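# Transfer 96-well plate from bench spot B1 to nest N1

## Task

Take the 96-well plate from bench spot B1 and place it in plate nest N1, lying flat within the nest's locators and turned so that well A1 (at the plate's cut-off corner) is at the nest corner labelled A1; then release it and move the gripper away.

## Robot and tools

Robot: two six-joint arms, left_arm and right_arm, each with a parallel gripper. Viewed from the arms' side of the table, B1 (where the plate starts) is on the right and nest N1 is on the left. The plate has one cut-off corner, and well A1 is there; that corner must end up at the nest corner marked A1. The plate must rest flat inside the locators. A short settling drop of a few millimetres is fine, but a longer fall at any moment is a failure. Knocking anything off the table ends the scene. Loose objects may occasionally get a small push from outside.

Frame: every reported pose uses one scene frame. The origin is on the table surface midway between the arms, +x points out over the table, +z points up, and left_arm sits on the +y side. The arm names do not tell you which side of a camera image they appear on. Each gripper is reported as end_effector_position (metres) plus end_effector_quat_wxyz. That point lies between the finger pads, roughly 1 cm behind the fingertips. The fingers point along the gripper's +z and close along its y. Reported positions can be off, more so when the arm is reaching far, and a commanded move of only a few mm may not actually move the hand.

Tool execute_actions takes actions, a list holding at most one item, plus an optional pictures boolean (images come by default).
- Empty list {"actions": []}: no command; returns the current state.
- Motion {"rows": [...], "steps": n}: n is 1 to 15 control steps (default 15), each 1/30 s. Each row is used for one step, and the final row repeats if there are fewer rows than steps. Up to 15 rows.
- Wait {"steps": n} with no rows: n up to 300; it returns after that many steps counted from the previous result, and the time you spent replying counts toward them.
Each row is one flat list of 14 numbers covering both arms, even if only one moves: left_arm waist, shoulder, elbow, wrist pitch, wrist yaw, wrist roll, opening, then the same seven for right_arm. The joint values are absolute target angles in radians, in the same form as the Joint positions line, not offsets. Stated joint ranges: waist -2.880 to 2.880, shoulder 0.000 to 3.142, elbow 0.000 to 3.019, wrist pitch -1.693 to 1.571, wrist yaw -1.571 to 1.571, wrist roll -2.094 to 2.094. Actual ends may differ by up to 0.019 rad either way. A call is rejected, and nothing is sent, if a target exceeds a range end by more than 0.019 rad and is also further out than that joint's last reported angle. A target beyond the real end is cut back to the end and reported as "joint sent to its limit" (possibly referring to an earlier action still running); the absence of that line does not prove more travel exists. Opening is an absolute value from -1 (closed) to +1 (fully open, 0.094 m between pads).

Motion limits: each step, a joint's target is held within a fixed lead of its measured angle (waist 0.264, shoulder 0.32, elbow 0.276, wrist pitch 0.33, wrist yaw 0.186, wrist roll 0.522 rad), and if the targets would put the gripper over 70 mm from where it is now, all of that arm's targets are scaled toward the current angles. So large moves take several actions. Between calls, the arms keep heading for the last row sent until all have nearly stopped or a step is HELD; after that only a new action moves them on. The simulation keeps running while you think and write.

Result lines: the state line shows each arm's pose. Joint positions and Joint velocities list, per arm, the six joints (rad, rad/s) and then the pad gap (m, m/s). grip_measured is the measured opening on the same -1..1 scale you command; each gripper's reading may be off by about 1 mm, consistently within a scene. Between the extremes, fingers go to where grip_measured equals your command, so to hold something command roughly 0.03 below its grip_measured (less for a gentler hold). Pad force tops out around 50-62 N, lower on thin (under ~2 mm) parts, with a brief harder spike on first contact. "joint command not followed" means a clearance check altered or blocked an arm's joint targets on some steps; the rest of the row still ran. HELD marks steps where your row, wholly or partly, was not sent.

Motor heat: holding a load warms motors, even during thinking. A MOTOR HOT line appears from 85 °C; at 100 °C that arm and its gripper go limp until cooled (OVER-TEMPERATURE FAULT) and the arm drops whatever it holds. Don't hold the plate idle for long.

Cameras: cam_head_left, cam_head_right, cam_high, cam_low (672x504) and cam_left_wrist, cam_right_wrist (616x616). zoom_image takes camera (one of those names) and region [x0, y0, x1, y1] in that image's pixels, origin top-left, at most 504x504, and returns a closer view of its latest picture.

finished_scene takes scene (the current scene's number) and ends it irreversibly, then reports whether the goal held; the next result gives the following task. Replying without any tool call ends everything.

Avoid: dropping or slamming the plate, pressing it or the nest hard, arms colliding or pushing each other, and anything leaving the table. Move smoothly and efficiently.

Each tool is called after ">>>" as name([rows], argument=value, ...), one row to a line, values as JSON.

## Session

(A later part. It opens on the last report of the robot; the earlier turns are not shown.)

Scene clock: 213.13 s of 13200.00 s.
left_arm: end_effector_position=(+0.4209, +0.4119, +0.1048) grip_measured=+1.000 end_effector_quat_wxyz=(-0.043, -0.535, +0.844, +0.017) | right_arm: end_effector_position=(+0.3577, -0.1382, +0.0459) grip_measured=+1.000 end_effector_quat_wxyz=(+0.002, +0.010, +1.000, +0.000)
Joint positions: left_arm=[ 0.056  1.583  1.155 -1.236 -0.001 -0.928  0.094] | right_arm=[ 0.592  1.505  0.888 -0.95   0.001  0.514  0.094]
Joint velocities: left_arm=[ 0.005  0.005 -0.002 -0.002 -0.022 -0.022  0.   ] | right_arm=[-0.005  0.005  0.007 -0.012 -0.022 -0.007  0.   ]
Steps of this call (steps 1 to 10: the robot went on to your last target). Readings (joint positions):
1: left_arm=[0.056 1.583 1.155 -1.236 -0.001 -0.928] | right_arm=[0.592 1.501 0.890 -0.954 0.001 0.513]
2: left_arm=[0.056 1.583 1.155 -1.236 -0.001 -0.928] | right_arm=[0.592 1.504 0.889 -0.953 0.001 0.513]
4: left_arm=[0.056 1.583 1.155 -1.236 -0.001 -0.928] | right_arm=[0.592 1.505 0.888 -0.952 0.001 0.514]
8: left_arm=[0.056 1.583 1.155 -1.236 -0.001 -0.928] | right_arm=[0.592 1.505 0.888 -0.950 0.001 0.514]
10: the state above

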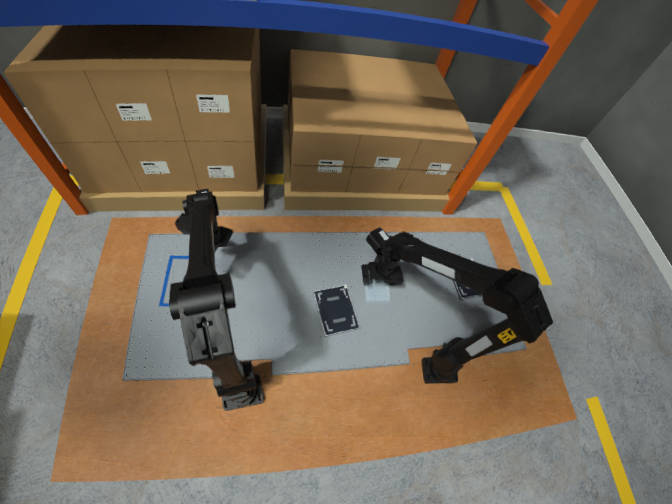

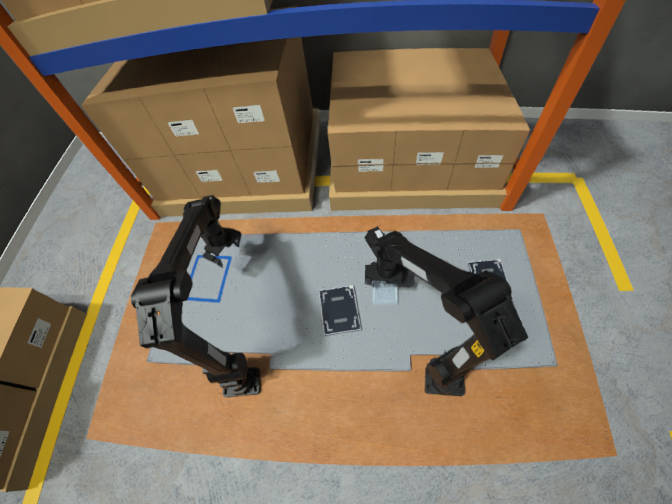

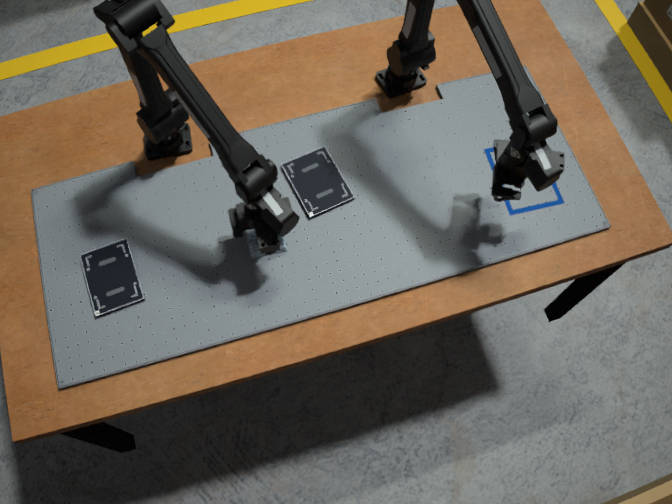

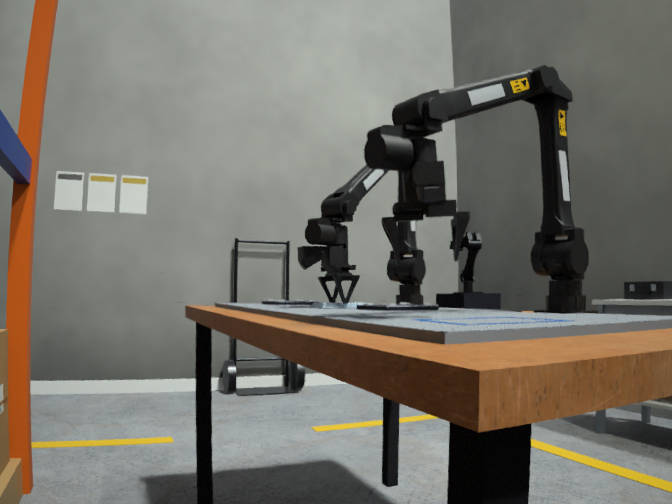

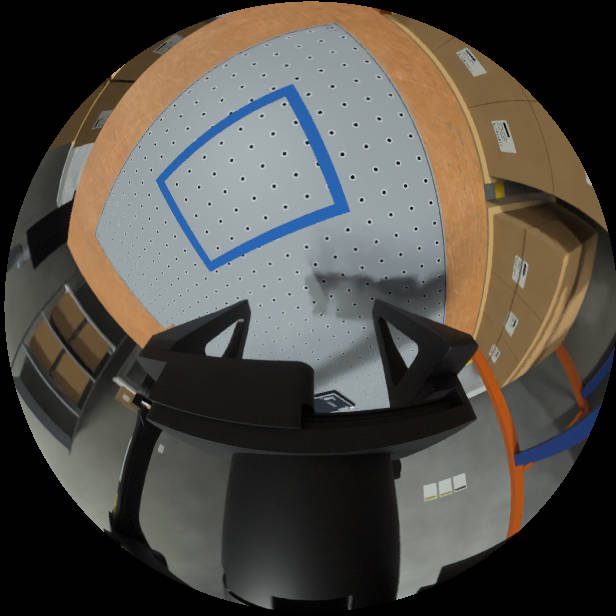

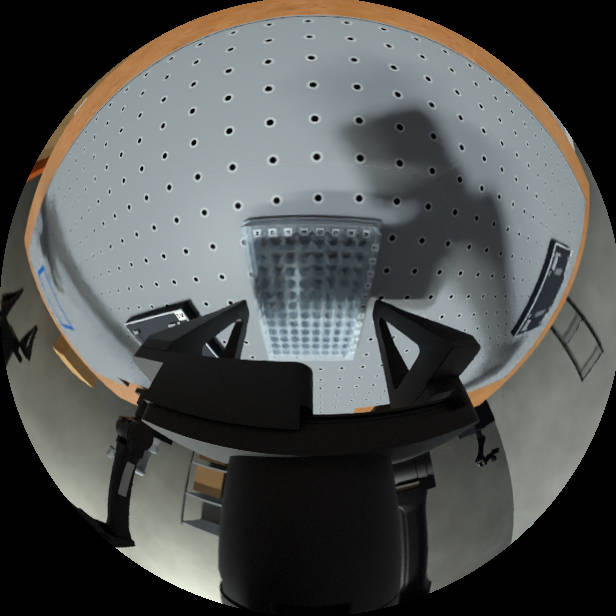

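>>> execute_actions([
  {"rows":[[0.05,1.55,1.15,-1.245,0,-0.93,1,0.582,1.522,0.885,-0.938,0,0.529,1],[0.05,1.55,1.15,-1.245,0,-0.93,1,0.58,1.524,0.885,-0.937,0,0.529,1],[0.05,1.55,1.15,-1.245,0,-0.93,1,0.58,1.527,0.885,-0.936,0,0.529,1],[0.05,1.55,1.15,-1.245,0,-0.93,1,0.58,1.53,0.885,-0.934,0,0.529,1],[0.05,1.55,1.15,-1.245,0,-0.93,1,0.582,1.533,0.885,-0.932,0,0.529,1],[0.05,1.55,1.15,-1.245,0,-0.93,1,0.584,1.536,0.885,-0.93,0,0.529,1],[0.05,1.55,1.15,-1.245,0,-0.93,1,0.584,1.538,0.885,-0.928,0,0.529,1],[0.05,1.55,1.15,-1.245,0,-0.93,1,0.584,1.54,0.885,-0.926,0,0.529,1],[0.05,1.55,1.15,-1.245,0,-0.93,1,0.584,1.541,0.885,-0.925,0,0.529,1]],"steps":15},
])

>>> zoom_image(camera="cam_low", region=[290,250,400,320])

>>> zoom_image(camera="cam_right_wrist", region=[220,190,400,330])

Scene clock: 221.07 s of 13200.00 s.
left_arm: end_effector_position=(+0.4209, +0.4119, +0.1048) grip_measured=+1.000 end_effector_quat_wxyz=(-0.043, -0.535, +0.844, +0.017) | right_arm: end_effector_position=(+0.3600, -0.1380, +0.0408) grip_measured=+1.000 end_effector_quat_wxyz=(+0.001, +0.011, +1.000, +0.000)
Joint positions: left_arm=[ 0.056  1.583  1.155 -1.236 -0.001 -0.928  0.094] | right_arm=[ 0.59   1.519  0.888 -0.936  0.001  0.514  0.094]
Joint velocities: left_arm=[-0.015 -0.005 -0.007  0.007 -0.022  0.022  0.   ] | right_arm=[-0.005  0.005 -0.007 -0.002 -0.051  0.007  0.   ]
Steps of this call (steps 1 to 15: the robot went on to your last target; steps 16 to 90: nothing new was sent; then 4.43 s passed at rest; steps 91 to 105: all 15 steps of this action). Readings (joint positions):
91: left_arm=[0.056 1.583 1.155 -1.236 -0.001 -0.928] | right_arm=[0.592 1.505 0.888 -0.950 0.001 0.514]
92: left_arm=[0.056 1.583 1.155 -1.236 -0.001 -0.928] | right_arm=[0.591 1.505 0.888 -0.950 0.001 0.514]
94: left_arm=[0.056 1.583 1.155 -1.236 -0.001 -0.928] | right_arm=[0.590 1.505 0.888 -0.948 0.001 0.514]
98: left_arm=[0.056 1.583 1.155 -1.236 -0.001 -0.928] | right_arm=[0.590 1.509 0.888 -0.941 0.001 0.514]
105: the state above

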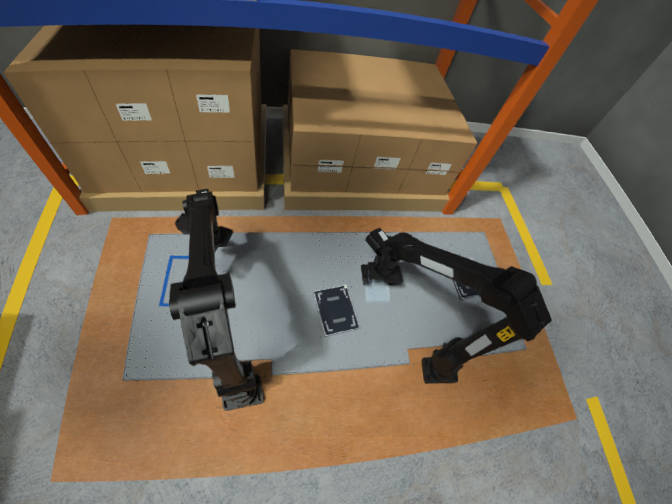

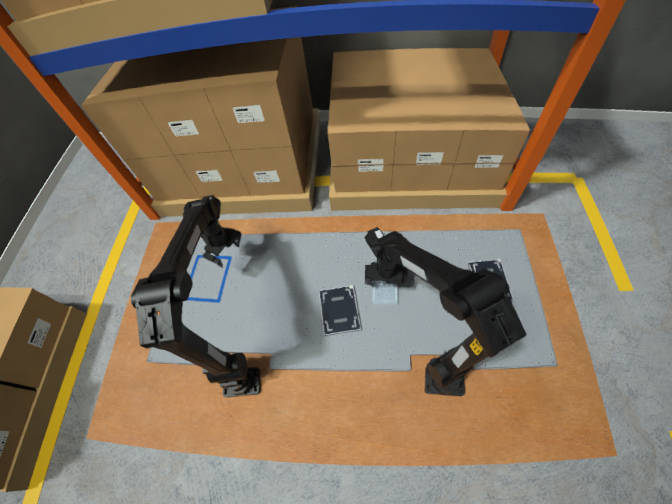

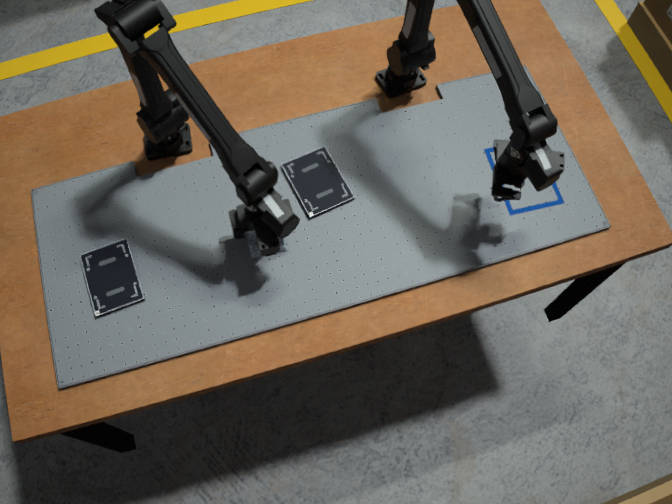

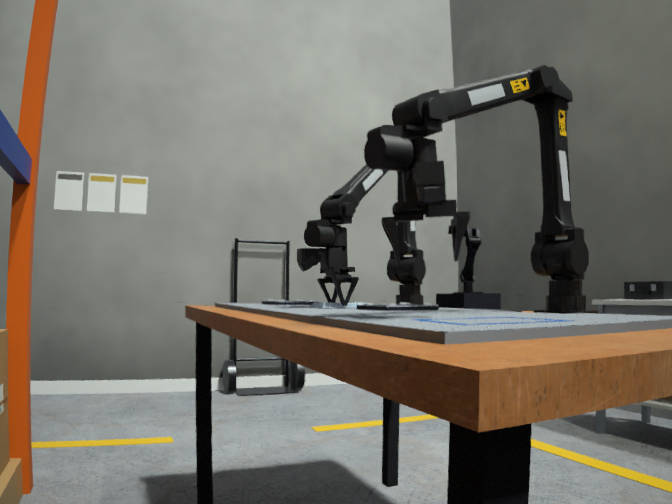

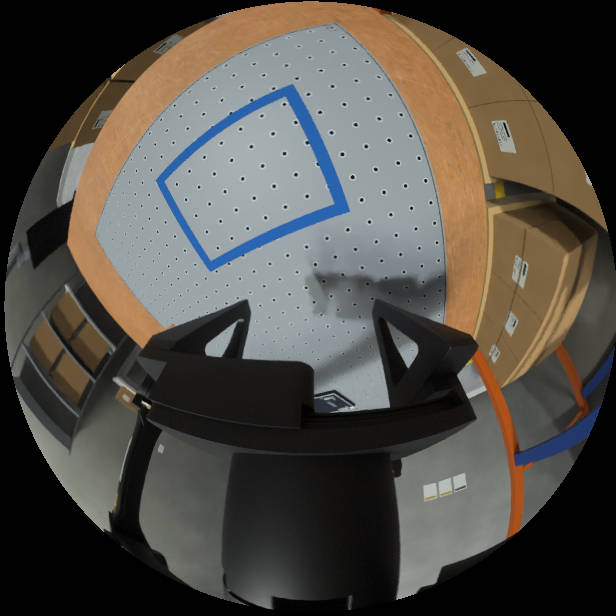

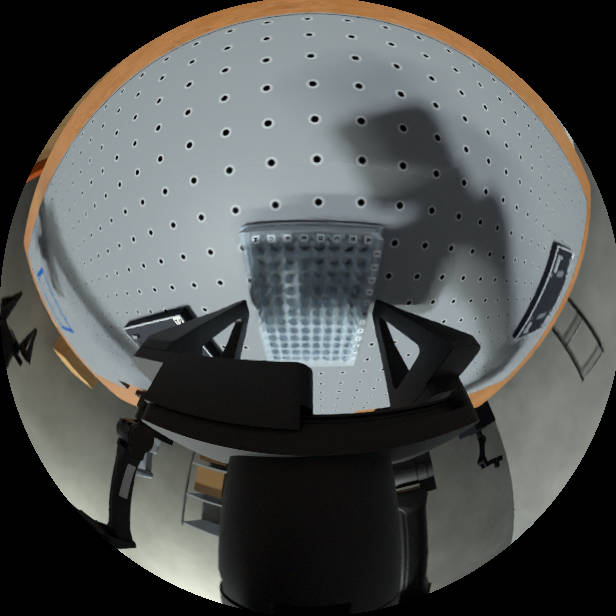

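Region (290, 250, 400, 320) of cam_low's 672x504 image, scaled by 4.582, with more detail than that image has; it fills the top 321 rows of this view, and the rest is white.

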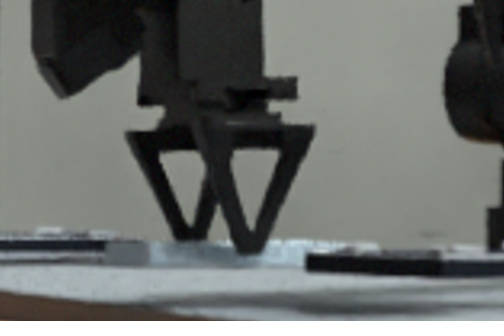

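Region (220, 190, 400, 330) of cam_right_wrist's 616x616 image, scaled by 2.800, with more detail than that image has.

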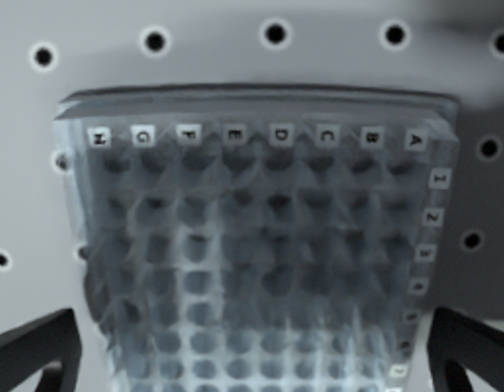

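>>> execute_actions([
  {"rows":[[0.05,1.55,1.15,-1.245,0,-0.93,1,0.586,1.543,0.885,-0.93,0,0.525,0.96],[0.05,1.55,1.15,-1.245,0,-0.93,1,0.586,1.545,0.885,-0.93,0,0.525,0.92],[0.05,1.55,1.15,-1.245,0,-0.93,1,0.586,1.546,0.885,-0.93,0,0.525,0.89],[0.05,1.55,1.15,-1.245,0,-0.93,1,0.586,1.546,0.885,-0.93,0,0.525,0.86],[0.05,1.55,1.15,-1.245,0,-0.93,1,0.586,1.546,0.885,-0.93,0,0.525,0.84],[0.05,1.55,1.15,-1.245,0,-0.93,1,0.586,1.546,0.885,-0.93,0,0.525,0.82],[0.05,1.55,1.15,-1.245,0,-0.93,1,0.586,1.535,0.885,-0.93,0,0.525,0.8],[0.05,1.55,1.15,-1.245,0,-0.93,1,0.586,1.535,0.885,-0.93,0,0.525,0.785],[0.05,1.55,1.15,-1.245,0,-0.93,1,0.586,1.535,0.885,-0.93,0,0.525,0.77],[0.05,1.55,1.15,-1.245,0,-0.93,1,0.586,1.535,0.885,-0.93,0,0.525,0.76],[0.05,1.55,1.15,-1.245,0,-0.93,1,0.586,1.535,0.885,-0.93,0,0.525,0.75],[0.05,1.55,1.15,-1.245,0,-0.93,1,0.586,1.535,0.885,-0.93,0,0.525,0.74],[0.05,1.55,1.15,-1.245,0,-0.93,1,0.586,1.535,0.885,-0.93,0,0.525,0.73],[0.05,1.55,1.15,-1.245,0,-0.93,1,0.586,1.535,0.885,-0.93,0,0.525,0.72],[0.05,1.55,1.15,-1.245,0,-0.93,1,0.586,1.535,0.885,-0.93,0,0.525,0.71]],"steps":15},
], pictures=false)

>>> execute_actions([
  {"steps":8},
], pictures=false)

Scene clock: 235.00 s of 13200.00 s.
left_arm: end_effector_position=(+0.4209, +0.4119, +0.1048) grip_measured=+1.000 end_effector_quat_wxyz=(-0.043, -0.535, +0.844, +0.017) | right_arm: end_effector_position=(+0.3599, -0.1380, +0.0404) grip_measured=+0.728 end_effector_quat_wxyz=(+0.001, +0.011, +1.000, -0.000)
Joint positions: left_arm=[ 0.056  1.583  1.155 -1.236 -0.001 -0.928  0.094] | right_arm=[ 0.59   1.521  0.888 -0.936  0.001  0.514  0.081]
Joint velocities: left_arm=[-0.015 -0.005  0.007  0.012 -0.022 -0.007  0.   ] | right_arm=[-0.005  0.005 -0.017  0.017  0.022  0.051 -0.006]
Steps of this call (steps 1 to 15: the robot went on to your last target; steps 16 to 90: nothing new was sent; then 10.43 s passed at rest; steps 91 to 105: all 15 steps of this action). Readings (joint positions):
91: left_arm=[0.056 1.583 1.155 -1.236 -0.001 -0.928] | right_arm=[0.590 1.519 0.888 -0.936 0.001 0.514]
92: left_arm=[0.056 1.583 1.155 -1.236 -0.001 -0.928] | right_arm=[0.590 1.519 0.888 -0.936 0.001 0.514]
94: left_arm=[0.056 1.583 1.155 -1.236 -0.001 -0.928] | right_arm=[0.590 1.520 0.888 -0.936 0.001 0.514]
98: left_arm=[0.056 1.583 1.155 -1.236 -0.001 -0.928] | right_arm=[0.590 1.521 0.888 -0.936 0.001 0.514]
105: the state above

Scene clock: 235.27 s of 13200.00 s.
left_arm: end_effector_position=(+0.4209, +0.4119, +0.1048) grip_measured=+1.000 end_effector_quat_wxyz=(-0.043, -0.535, +0.844, +0.017) | right_arm: end_effector_position=(+0.3599, -0.1380, +0.0404) grip_measured=+0.726 end_effector_quat_wxyz=(+0.001, +0.011, +1.000, -0.000)
Joint positions: left_arm=[ 0.056  1.583  1.155 -1.236 -0.001 -0.928  0.094] | right_arm=[ 0.59   1.521  0.888 -0.936  0.001  0.514  0.081]
Joint velocities: left_arm=[-0.005  0.005 -0.012 -0.002 -0.037 -0.037  0.   ] | right_arm=[ 0.015  0.005 -0.002 -0.002  0.022 -0.022  0.   ]
Steps of this call (steps 1 to 8: the robot went on to your last target). Readings (joint positions):
1: left_arm=[0.056 1.583 1.155 -1.236 -0.001 -0.928] | right_arm=[0.590 1.521 0.888 -0.936 0.001 0.514]
2: left_arm=[0.056 1.583 1.155 -1.236 -0.001 -0.928] | right_arm=[0.590 1.521 0.888 -0.936 0.001 0.514]
4: left_arm=[0.056 1.583 1.155 -1.236 -0.001 -0.928] | right_arm=[0.590 1.521 0.888 -0.936 0.001 0.514]
8: the state above

>>> execute_actions([
  {"rows":[[0.05,1.55,1.15,-1.245,0,-0.93,1,0.588,1.52,0.895,-0.938,0,0.514,0.7],[0.05,1.55,1.15,-1.245,0,-0.93,1,0.588,1.505,0.905,-0.942,0,0.514,0.695],[0.05,1.55,1.15,-1.245,0,-0.93,1,0.588,1.494,0.915,-0.946,0,0.514,0.695],[0.05,1.55,1.15,-1.245,0,-0.93,1,0.588,1.487,0.925,-0.952,0,0.514,0.695],[0.05,1.55,1.15,-1.245,0,-0.93,1,0.588,1.481,0.935,-0.959,0,0.514,0.695],[0.05,1.55,1.15,-1.245,0,-0.93,1,0.588,1.475,0.945,-0.968,0,0.514,0.695],[0.05,1.55,1.15,-1.245,0,-0.93,1,0.588,1.469,0.956,-0.982,0,0.514,0.695],[0.05,1.55,1.15,-1.245,0,-0.93,1,0.588,1.464,0.968,-0.998,0,0.514,0.695],[0.05,1.55,1.15,-1.245,0,-0.93,1,0.588,1.459,0.981,-1.015,0,0.514,0.695],[0.05,1.55,1.15,-1.245,0,-0.93,1,0.588,1.455,0.994,-1.032,0,0.514,0.695],[0.05,1.55,1.15,-1.245,0,-0.93,1,0.588,1.452,1.006,-1.048,0,0.514,0.695],[0.05,1.55,1.15,-1.245,0,-0.93,1,0.588,1.45,1.016,-1.061,0,0.514,0.695],[0.05,1.55,1.15,-1.245,0,-0.93,1,0.588,1.45,1.024,-1.071,0,0.514,0.695],[0.05,1.55,1.15,-1.245,0,-0.93,1,0.588,1.45,1.029,-1.077,0,0.51,0.695],[0.05,1.55,1.15,-1.245,0,-0.93,1,0.588,1.45,1.032,-1.08,0,0.505,0.695]],"steps":15},
], pictures=false)

>>> execute_actions([
  {"rows":[[0.05,1.55,1.15,-1.245,0,-0.93,1,0.585,1.45,1.032,-1.08,0,0.499,0.695],[0.05,1.55,1.15,-1.245,0,-0.93,1,0.581,1.45,1.032,-1.08,0,0.494,0.695],[0.05,1.55,1.15,-1.245,0,-0.93,1,0.575,1.45,1.032,-1.08,0,0.487,0.695],[0.05,1.55,1.15,-1.245,0,-0.93,1,0.566,1.45,1.032,-1.08,0,0.478,0.695],[0.05,1.55,1.15,-1.245,0,-0.93,1,0.555,1.45,1.032,-1.08,0,0.465,0.695],[0.05,1.55,1.15,-1.245,0,-0.93,1,0.541,1.45,1.032,-1.08,0,0.45,0.695],[0.05,1.55,1.15,-1.245,0,-0.93,1,0.525,1.45,1.032,-1.08,0,0.431,0.695],[0.05,1.55,1.15,-1.245,0,-0.93,1,0.507,1.45,1.032,-1.08,0,0.411,0.695],[0.05,1.55,1.15,-1.245,0,-0.93,1,0.487,1.45,1.032,-1.08,0,0.389,0.695],[0.05,1.55,1.15,-1.245,0,-0.93,1,0.464,1.45,1.032,-1.08,0,0.363,0.695],[0.05,1.55,1.15,-1.245,0,-0.93,1,0.44,1.45,1.032,-1.08,0,0.336,0.695],[0.05,1.55,1.15,-1.245,0,-0.93,1,0.414,1.45,1.032,-1.08,0,0.307,0.695],[0.05,1.55,1.15,-1.245,0,-0.93,1,0.386,1.45,1.032,-1.08,0,0.276,0.695],[0.05,1.55,1.15,-1.245,0,-0.93,1,0.357,1.45,1.032,-1.08,0,0.243,0.695],[0.05,1.55,1.15,-1.245,0,-0.93,1,0.326,1.45,1.032,-1.08,0,0.208,0.695]],"steps":15},
], pictures=false)

>>> execute_actions([
  {"rows":[[0.05,1.55,1.15,-1.245,0,-0.93,1,0.293,1.45,1.032,-1.08,0,0.172,0.695],[0.05,1.55,1.15,-1.245,0,-0.93,1,0.26,1.45,1.032,-1.08,0,0.134,0.695],[0.05,1.55,1.15,-1.245,0,-0.93,1,0.227,1.45,1.032,-1.08,0,0.097,0.695],[0.05,1.55,1.15,-1.245,0,-0.93,1,0.191,1.45,1.032,-1.08,0,0.057,0.695],[0.05,1.55,1.15,-1.245,0,-0.93,1,0.156,1.45,1.032,-1.08,0,0.018,0.695],[0.05,1.55,1.15,-1.245,0,-0.93,1,0.12,1.45,1.032,-1.08,0,-0.023,0.695],[0.05,1.55,1.15,-1.245,0,-0.93,1,0.083,1.45,1.032,-1.08,0,-0.064,0.695],[0.05,1.55,1.15,-1.245,0,-0.93,1,0.048,1.45,1.032,-1.08,0,-0.104,0.695],[0.05,1.55,1.15,-1.245,0,-0.93,1,0.011,1.45,1.032,-1.08,0,-0.145,0.695],[0.05,1.55,1.15,-1.245,0,-0.93,1,-0.025,1.45,1.032,-1.08,0,-0.186,0.695],[0.05,1.55,1.15,-1.245,0,-0.93,1,-0.06,1.455,1.032,-1.08,0,-0.225,0.695],[0.05,1.55,1.15,-1.245,0,-0.93,1,-0.096,1.46,1.032,-1.078,0,-0.265,0.695],[0.05,1.55,1.15,-1.245,0,-0.93,1,-0.129,1.465,1.032,-1.075,0,-0.302,0.695],[0.05,1.55,1.15,-1.245,0,-0.93,1,-0.162,1.47,1.032,-1.072,0,-0.34,0.695],[0.05,1.55,1.15,-1.245,0,-0.93,1,-0.195,1.475,1.032,-1.069,0,-0.376,0.695]],"steps":15},
], pictures=false)

>>> execute_actions([
  {"rows":[[0.05,1.55,1.15,-1.245,0,-0.93,1,-0.226,1.48,1.032,-1.066,0,-0.411,0.695],[0.05,1.55,1.15,-1.245,0,-0.93,1,-0.255,1.485,1.032,-1.063,0,-0.444,0.695],[0.05,1.55,1.15,-1.245,0,-0.93,1,-0.283,1.49,1.032,-1.06,0,-0.475,0.695],[0.05,1.55,1.15,-1.245,0,-0.93,1,-0.309,1.494,1.032,-1.057,0,-0.504,0.695],[0.05,1.55,1.15,-1.245,0,-0.93,1,-0.333,1.498,1.032,-1.055,0,-0.531,0.695],[0.05,1.55,1.15,-1.245,0,-0.93,1,-0.356,1.501,1.032,-1.053,0,-0.557,0.695],[0.05,1.55,1.15,-1.245,0,-0.93,1,-0.376,1.504,1.032,-1.05,0,-0.579,0.695],[0.05,1.55,1.15,-1.245,0,-0.93,1,-0.394,1.507,1.032,-1.047,0,-0.599,0.695],[0.05,1.55,1.15,-1.245,0,-0.93,1,-0.41,1.51,1.032,-1.044,0,-0.618,0.695],[0.05,1.55,1.15,-1.245,0,-0.93,1,-0.424,1.513,1.032,-1.041,0,-0.633,0.695],[0.05,1.55,1.15,-1.245,0,-0.93,1,-0.435,1.516,1.032,-1.039,0,-0.646,0.695],[0.05,1.55,1.15,-1.245,0,-0.93,1,-0.443,1.518,1.032,-1.037,0,-0.655,0.695],[0.05,1.55,1.15,-1.245,0,-0.93,1,-0.448,1.52,1.032,-1.036,0,-0.662,0.695],[0.05,1.55,1.15,-1.245,0,-0.93,1,-0.451,1.521,1.032,-1.035,0,-0.667,0.695],[0.05,1.55,1.15,-1.245,0,-0.93,1,-0.452,1.522,1.032,-1.035,0,-0.668,0.695]],"steps":15},
], pictures=false)

>>> execute_actions([
  {"steps":15},
])

>>> zoom_image(camera="cam_right_wrist", region=[210,180,410,320])

>>> zoom_image(camera="cam_low", region=[240,260,340,320])

Scene clock: 263.33 s of 13200.00 s.
left_arm: end_effector_position=(+0.4209, +0.4119, +0.1048) grip_measured=+1.000 end_effector_quat_wxyz=(-0.043, -0.535, +0.844, +0.017) | right_arm: end_effector_position=(+0.3646, -0.1355, +0.0775) grip_measured=+0.715 end_effector_quat_wxyz=(-0.004, +0.011, +1.000, -0.003)
Joint positions: left_arm=[ 0.056  1.583  1.155 -1.236 -0.001 -0.928  0.094] | right_arm=[ 0.59   1.481  0.959 -1.058  0.001  0.514  0.081]
Joint velocities: left_arm=[-0.015 -0.015 -0.002  0.002 -0.007 -0.007  0.   ] | right_arm=[ 0.005 -0.132  0.33  -0.188 -0.022 -0.11  -0.   ]
Steps of this call (steps 1 to 15: the robot went on to your last target; steps 16 to 90: nothing new was sent; then 24.57 s passed at rest; steps 91 to 105: all 15 steps of this action). Readings (joint positions):
91: left_arm=[0.056 1.583 1.155 -1.236 -0.001 -0.928] | right_arm=[0.590 1.521 0.888 -0.936 0.001 0.514]
92: left_arm=[0.056 1.583 1.155 -1.236 -0.001 -0.928] | right_arm=[0.590 1.521 0.888 -0.936 0.001 0.514]
94: left_arm=[0.056 1.583 1.155 -1.236 -0.001 -0.928] | right_arm=[0.590 1.521 0.888 -0.938 0.001 0.514]
98: left_arm=[0.056 1.583 1.155 -1.236 -0.001 -0.928] | right_arm=[0.590 1.512 0.890 -0.965 0.001 0.514]
105: the state above

Scene clock: 263.83 s of 13200.00 s.
left_arm: end_effector_position=(+0.4209, +0.4119, +0.1048) grip_measured=+1.000 end_effector_quat_wxyz=(-0.043, -0.535, +0.844, +0.017) | right_arm: end_effector_position=(+0.4016, -0.2044, +0.0903) grip_measured=+0.715 end_effector_quat_wxyz=(+0.008, +0.022, +1.000, +0.002)
Joint positions: left_arm=[ 0.056  1.583  1.155 -1.236 -0.001 -0.928  0.094] | right_arm=[ 0.389  1.468  0.984 -1.07   0.001  0.334  0.081]
Joint velocities: left_arm=[-0.015 -0.015 -0.012 -0.017 -0.051 -0.051  0.   ] | right_arm=[-0.884 -0.005 -0.017 -0.007 -0.022 -0.755 -0.   ]
Steps of this call (steps 1 to 15: all 15 steps of this action). Readings (joint positions):
1: left_arm=[0.056 1.583 1.155 -1.236 -0.001 -0.928] | right_arm=[0.590 1.477 0.969 -1.062 0.001 0.514]
2: left_arm=[0.056 1.583 1.155 -1.236 -0.001 -0.928] | right_arm=[0.590 1.474 0.976 -1.064 0.001 0.513]
4: left_arm=[0.056 1.583 1.155 -1.236 -0.001 -0.928] | right_arm=[0.587 1.470 0.983 -1.066 0.001 0.508]
8: left_arm=[0.056 1.583 1.155 -1.236 -0.001 -0.928] | right_arm=[0.556 1.468 0.984 -1.070 0.001 0.475]
15: the state above

Scene clock: 264.33 s of 13200.00 s.
left_arm: end_effector_position=(+0.4209, +0.4119, +0.1048) grip_measured=+1.000 end_effector_quat_wxyz=(-0.043, -0.535, +0.844, +0.017) | right_arm: end_effector_position=(+0.4068, -0.4087, +0.0903) grip_measured=+0.715 end_effector_quat_wxyz=(+0.008, +0.017, +1.000, -0.002)
Joint positions: left_arm=[ 0.056  1.583  1.155 -1.236 -0.001 -0.928  0.094] | right_arm=[-0.138  1.468  0.984 -1.07   0.001 -0.202  0.081]
Joint velocities: left_arm=[-0.015 -0.015  0.002 -0.022  0.022 -0.007  0.   ] | right_arm=[-0.991 -0.015  0.007 -0.002 -0.022 -1.033  0.   ]
Steps of this call (steps 1 to 15: all 15 steps of this action). Readings (joint positions):
1: left_arm=[0.056 1.583 1.155 -1.236 -0.001 -0.928] | right_arm=[0.358 1.468 0.984 -1.070 0.001 0.306]
2: left_arm=[0.056 1.583 1.155 -1.236 -0.001 -0.928] | right_arm=[0.325 1.468 0.984 -1.070 0.001 0.276]
4: left_arm=[0.056 1.583 1.155 -1.236 -0.001 -0.928] | right_arm=[0.258 1.468 0.984 -1.070 0.001 0.212]
8: left_arm=[0.056 1.583 1.155 -1.236 -0.001 -0.928] | right_arm=[0.115 1.468 0.984 -1.070 0.001 0.068]
15: the state above

Scene clock: 264.83 s of 13200.00 s.
left_arm: end_effector_position=(+0.4209, +0.4119, +0.1048) grip_measured=+1.000 end_effector_quat_wxyz=(-0.043, -0.535, +0.844, +0.017) | right_arm: end_effector_position=(+0.3632, -0.5239, +0.0787) grip_measured=+0.715 end_effector_quat_wxyz=(+0.003, -0.027, +1.000, -0.002)
Joint positions: left_arm=[ 0.056  1.583  1.155 -1.236 -0.001 -0.928  0.094] | right_arm=[-0.451  1.5    0.984 -1.047  0.001 -0.603  0.081]
Joint velocities: left_arm=[ 0.005  0.005  0.002 -0.002  0.051 -0.022  0.   ] | right_arm=[-0.103  0.063 -0.002  0.046 -0.007 -0.344 -0.001]
Steps of this call (steps 1 to 15: all 15 steps of this action). Readings (joint positions):
1: left_arm=[0.056 1.583 1.155 -1.236 -0.001 -0.928] | right_arm=[-0.171 1.468 0.984 -1.070 0.001 -0.239]
2: left_arm=[0.056 1.583 1.155 -1.236 -0.001 -0.928] | right_arm=[-0.204 1.468 0.984 -1.070 0.001 -0.276]
4: left_arm=[0.056 1.583 1.155 -1.236 -0.001 -0.928] | right_arm=[-0.264 1.469 0.984 -1.070 0.001 -0.346]
8: left_arm=[0.056 1.583 1.155 -1.236 -0.001 -0.928] | right_arm=[-0.363 1.476 0.984 -1.062 0.001 -0.468]
15: the state above

Scene clock: 265.33 s of 13200.00 s.
left_arm: end_effector_position=(+0.4209, +0.4119, +0.1048) grip_measured=+1.000 end_effector_quat_wxyz=(-0.043, -0.535, +0.844, +0.017) | right_arm: end_effector_position=(+0.3628, -0.5247, +0.0775) grip_measured=+0.715 end_effector_quat_wxyz=(+0.002, -0.049, +0.999, -0.002)
Joint positions: left_arm=[ 0.056  1.583  1.155 -1.236 -0.001 -0.928  0.094] | right_arm=[-0.453  1.503  0.984 -1.046  0.001 -0.651  0.081]
Joint velocities: left_arm=[-0.005 -0.005  0.007 -0.002  0.037  0.037  0.   ] | right_arm=[-0.015 -0.005 -0.002 -0.032 -0.037 -0.022  0.001]
Steps of this call (steps 1 to 15: the robot went on to your last target). Readings (joint positions):
1: left_arm=[0.056 1.583 1.155 -1.236 -0.001 -0.928] | right_arm=[-0.453 1.502 0.984 -1.047 0.001 -0.613]
2: left_arm=[0.056 1.583 1.155 -1.236 -0.001 -0.928] | right_arm=[-0.453 1.503 0.984 -1.047 0.001 -0.621]
4: left_arm=[0.056 1.583 1.155 -1.236 -0.001 -0.928] | right_arm=[-0.453 1.503 0.984 -1.046 0.001 -0.632]
8: left_arm=[0.056 1.583 1.155 -1.236 -0.001 -0.928] | right_arm=[-0.453 1.503 0.984 -1.046 0.001 -0.644]
15: the state above

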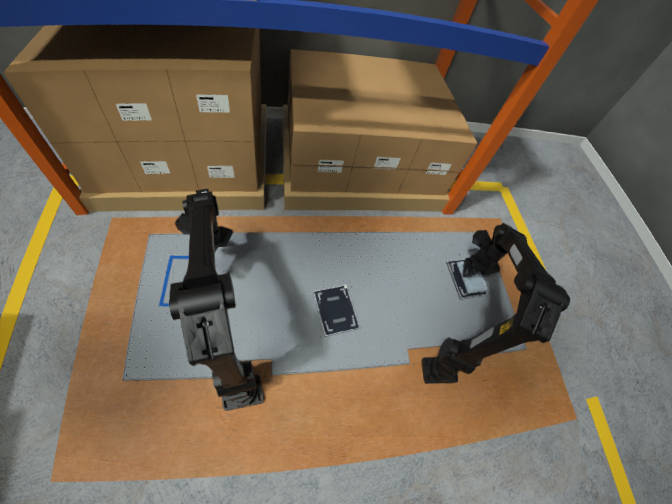

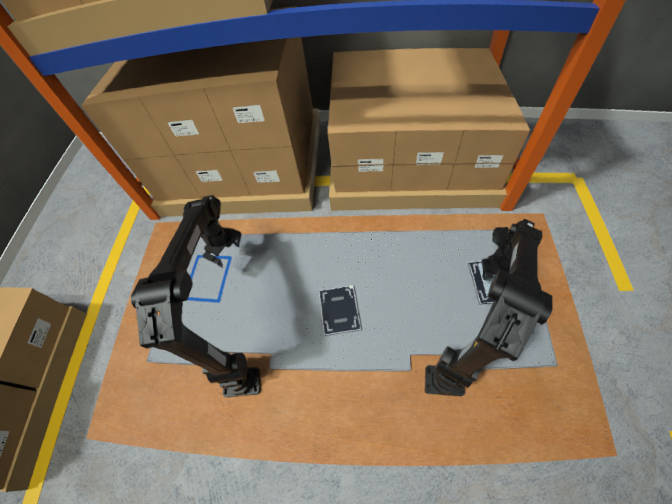

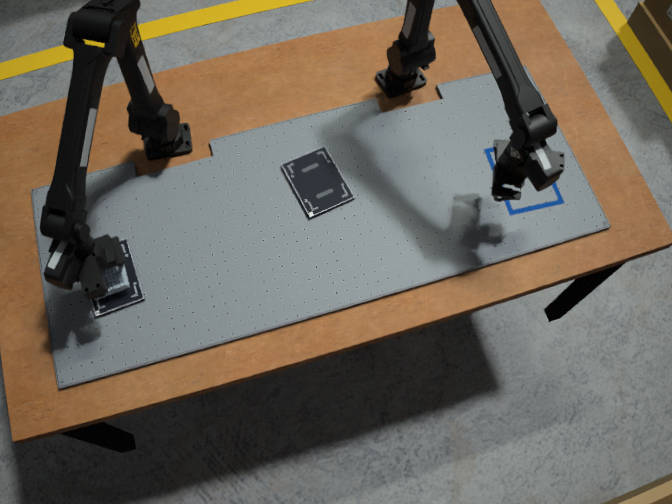

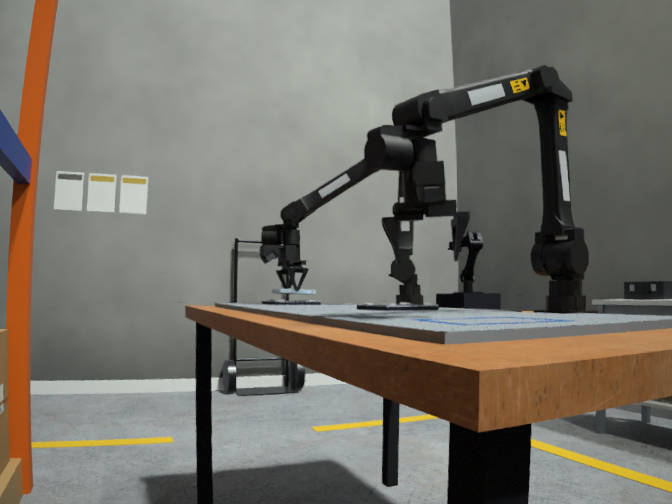

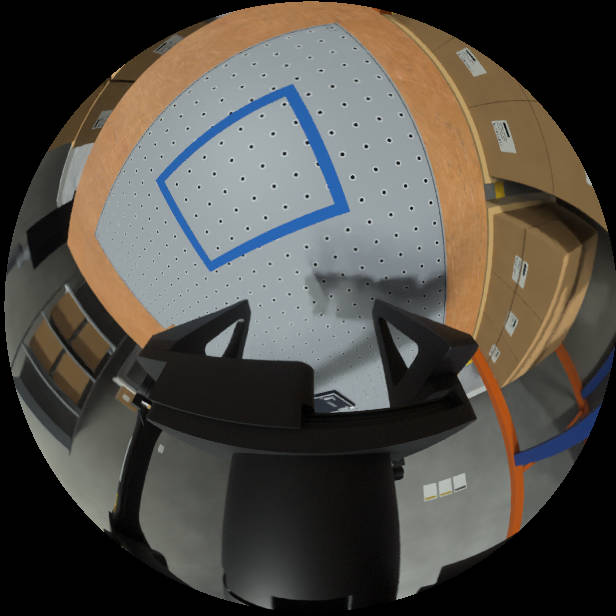

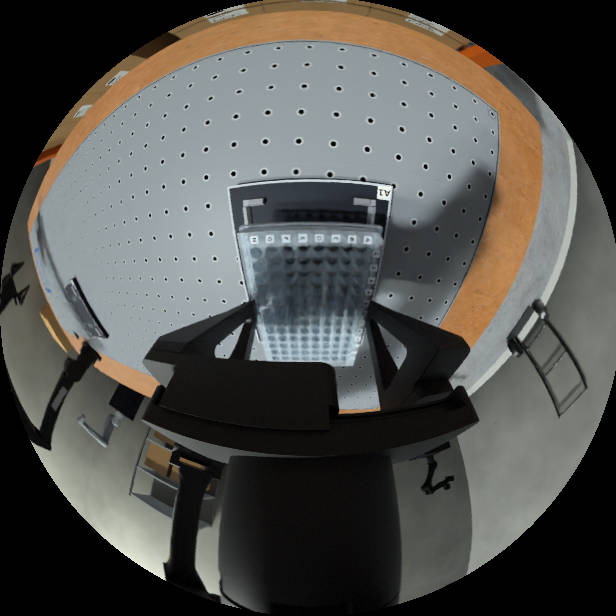

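Region (210, 180, 410, 320) of cam_right_wrist's 616x616 image, scaled by 2.520, with more detail than that image has; it fills the top 353 rows of this view, and the rest is white.

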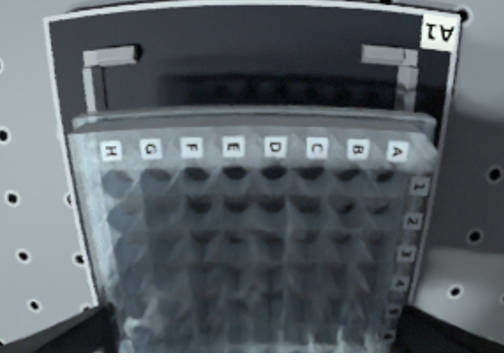

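Region (240, 260, 340, 320) of cam_low's 672x504 image, scaled by 5.040, with more detail than that image has; it fills the top 302 rows of this view, and the rest is white.

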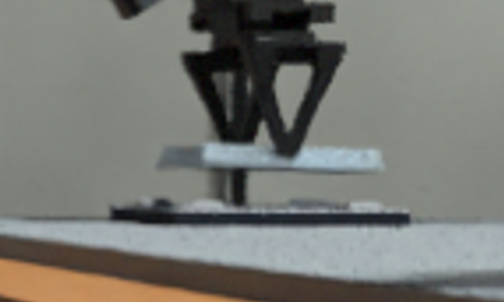

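>>> execute_actions([
  {"rows":[[0.05,1.55,1.15,-1.245,0,-0.93,1,-0.45,1.524,1.02,-1.032,0,-0.65,0.69],[0.05,1.55,1.15,-1.245,0,-0.93,1,-0.447,1.527,1.02,-1.029,0,-0.64,0.69],[0.05,1.55,1.15,-1.245,0,-0.93,1,-0.444,1.53,1.02,-1.026,0,-0.636,0.69],[0.05,1.55,1.15,-1.245,0,-0.93,1,-0.441,1.533,1.02,-1.023,0,-0.633,0.69],[0.05,1.55,1.15,-1.245,0,-0.93,1,-0.438,1.536,1.02,-1.02,0,-0.63,0.69],[0.05,1.55,1.15,-1.245,0,-0.93,1,-0.436,1.539,1.02,-1.017,0,-0.628,0.69],[0.05,1.55,1.15,-1.245,0,-0.93,1,-0.434,1.542,1.02,-1.014,0,-0.628,0.69],[0.05,1.55,1.15,-1.245,0,-0.93,1,-0.433,1.545,1.02,-1.011,0,-0.628,0.69],[0.05,1.55,1.15,-1.245,0,-0.93,1,-0.432,1.547,1.02,-1.008,0,-0.628,0.69],[0.05,1.55,1.15,-1.245,0,-0.93,1,-0.432,1.549,1.02,-1.005,0,-0.628,0.69],[0.05,1.55,1.15,-1.245,0,-0.93,1,-0.432,1.551,1.02,-1.002,0,-0.628,0.69]],"steps":15},
], pictures=false)

>>> execute_actions([
  {"steps":8},
])

>>> zoom_image(camera="cam_right_wrist", region=[225,200,285,250])

>>> zoom_image(camera="cam_right_wrist", region=[340,200,400,250])

>>> zoom_image(camera="cam_low", region=[250,275,330,315])

Scene clock: 285.27 s of 13200.00 s.
left_arm: end_effector_position=(+0.4209, +0.4119, +0.1048) grip_measured=+1.000 end_effector_quat_wxyz=(-0.043, -0.535, +0.844, +0.017) | right_arm: end_effector_position=(+0.3713, -0.5229, +0.0667) grip_measured=+0.715 end_effector_quat_wxyz=(+0.004, -0.053, +0.999, -0.003)
Joint positions: left_arm=[ 0.056  1.583  1.155 -1.236 -0.001 -0.928  0.094] | right_arm=[-0.438  1.532  0.984 -1.014  0.001 -0.644  0.081]
Joint velocities: left_arm=[-0.015  0.005  0.007 -0.007 -0.007  0.007  0.   ] | right_arm=[-0.005  0.015 -0.022 -0.002 -0.081  0.022  0.   ]
Steps of this call (steps 1 to 15: the robot went on to your last target; steps 16 to 90: nothing new was sent; then 16.43 s passed at rest; steps 91 to 105: all 15 steps of this action). Readings (joint positions):
91: left_arm=[0.056 1.583 1.155 -1.236 -0.001 -0.928] | right_arm=[-0.453 1.503 0.984 -1.046 0.001 -0.652]
92: left_arm=[0.056 1.583 1.155 -1.236 -0.001 -0.928] | right_arm=[-0.453 1.503 0.984 -1.044 0.001 -0.652]
94: left_arm=[0.056 1.583 1.155 -1.236 -0.001 -0.928] | right_arm=[-0.453 1.504 0.984 -1.040 0.001 -0.652]
98: left_arm=[0.056 1.583 1.155 -1.236 -0.001 -0.928] | right_arm=[-0.447 1.513 0.984 -1.028 0.001 -0.647]
105: the state above

Scene clock: 285.53 s of 13200.00 s.
left_arm: end_effector_position=(+0.4209, +0.4119, +0.1048) grip_measured=+1.000 end_effector_quat_wxyz=(-0.043, -0.535, +0.844, +0.017) | right_arm: end_effector_position=(+0.3713, -0.5229, +0.0665) grip_measured=+0.715 end_effector_quat_wxyz=(+0.004, -0.053, +0.999, -0.003)
Joint positions: left_arm=[ 0.056  1.583  1.155 -1.236 -0.001 -0.928  0.094] | right_arm=[-0.438  1.532  0.984 -1.014  0.001 -0.643  0.081]
Joint velocities: left_arm=[-0.005 -0.024 -0.002 -0.012 -0.007  0.022  0.   ] | right_arm=[-0.005 -0.015 -0.017 -0.017 -0.022 -0.037  0.   ]
Steps of this call (steps 1 to 8: the robot went on to your last target). Readings (joint positions):
1: left_arm=[0.056 1.583 1.155 -1.236 -0.001 -0.928] | right_arm=[-0.438 1.532 0.984 -1.014 0.001 -0.644]
2: left_arm=[0.056 1.583 1.155 -1.236 -0.001 -0.928] | right_arm=[-0.438 1.532 0.984 -1.014 0.001 -0.644]
4: left_arm=[0.056 1.583 1.155 -1.236 -0.001 -0.928] | right_arm=[-0.438 1.532 0.984 -1.014 0.001 -0.644]
8: the state above

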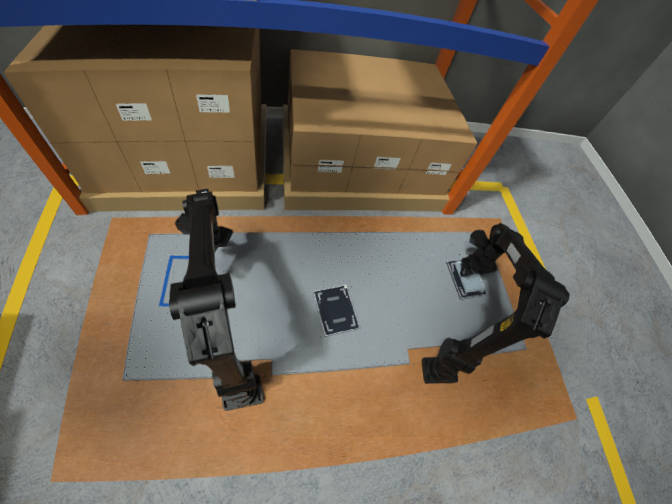

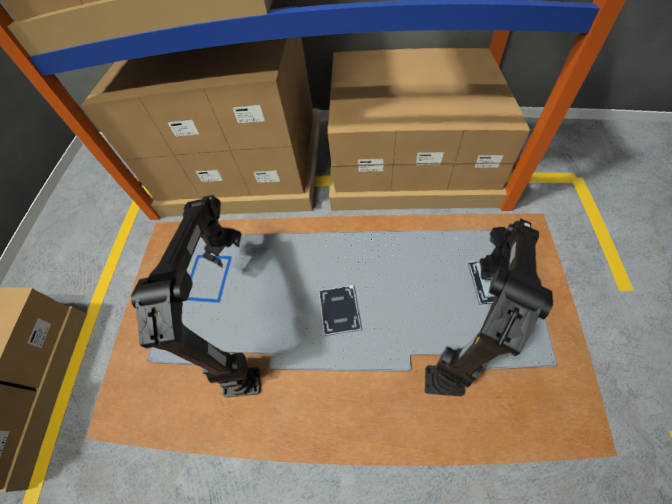

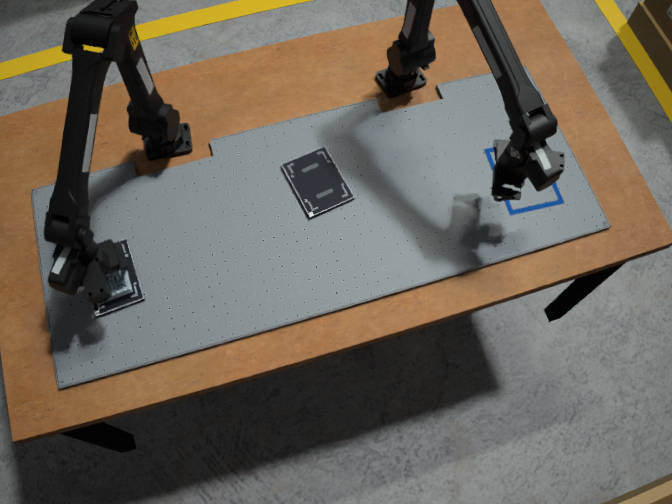

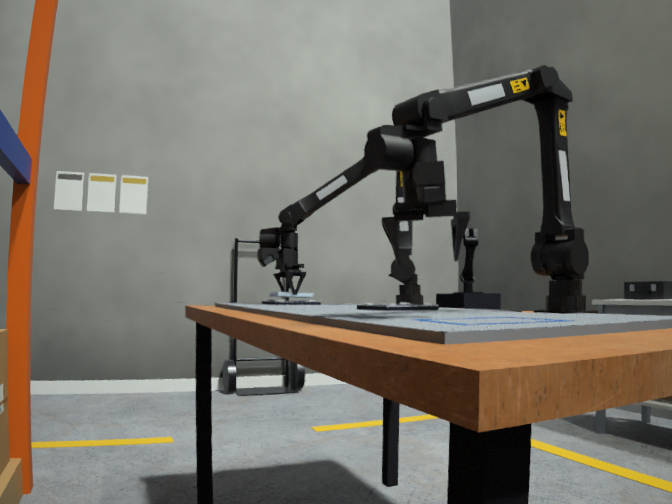

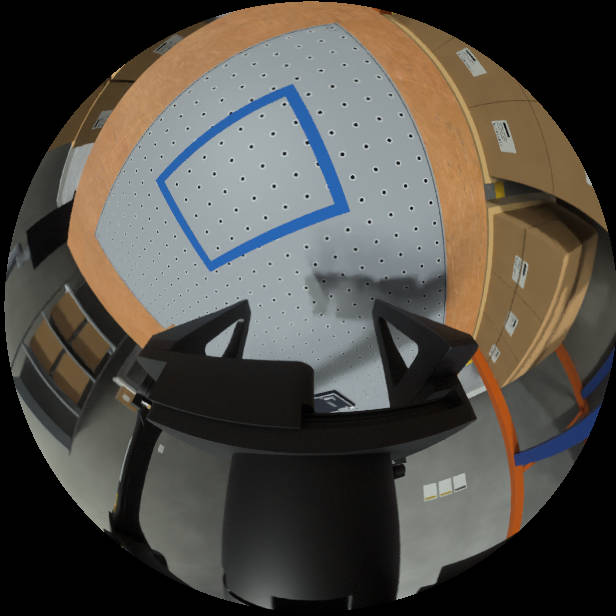

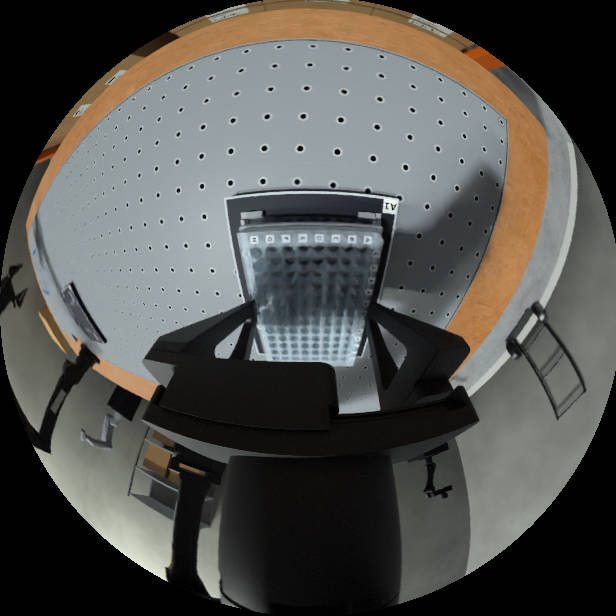

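Region (225, 200, 285, 250) of cam_right_wrist's 616x616 image, scaled by 8.400, with more detail than that image has.

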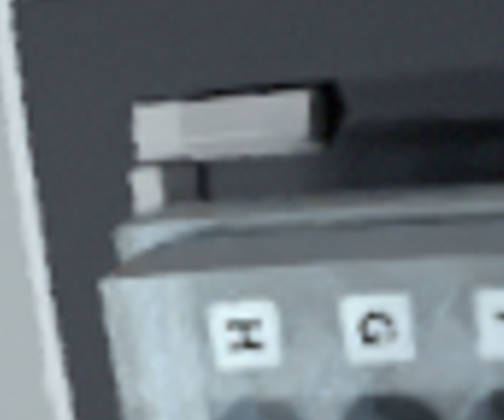

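Region (340, 200, 400, 250) of cam_right_wrist's 616x616 image, scaled by 8.400, with more detail than that image has.

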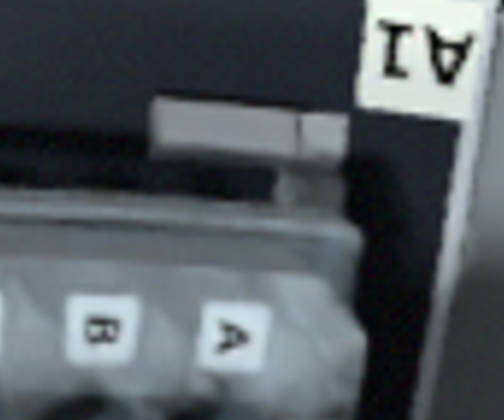

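Region (250, 275, 330, 315) of cam_low's 672x504 image, scaled by 6.300, with more detail than that image has.

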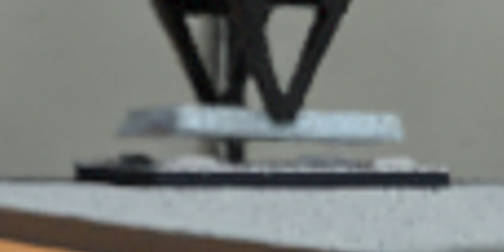

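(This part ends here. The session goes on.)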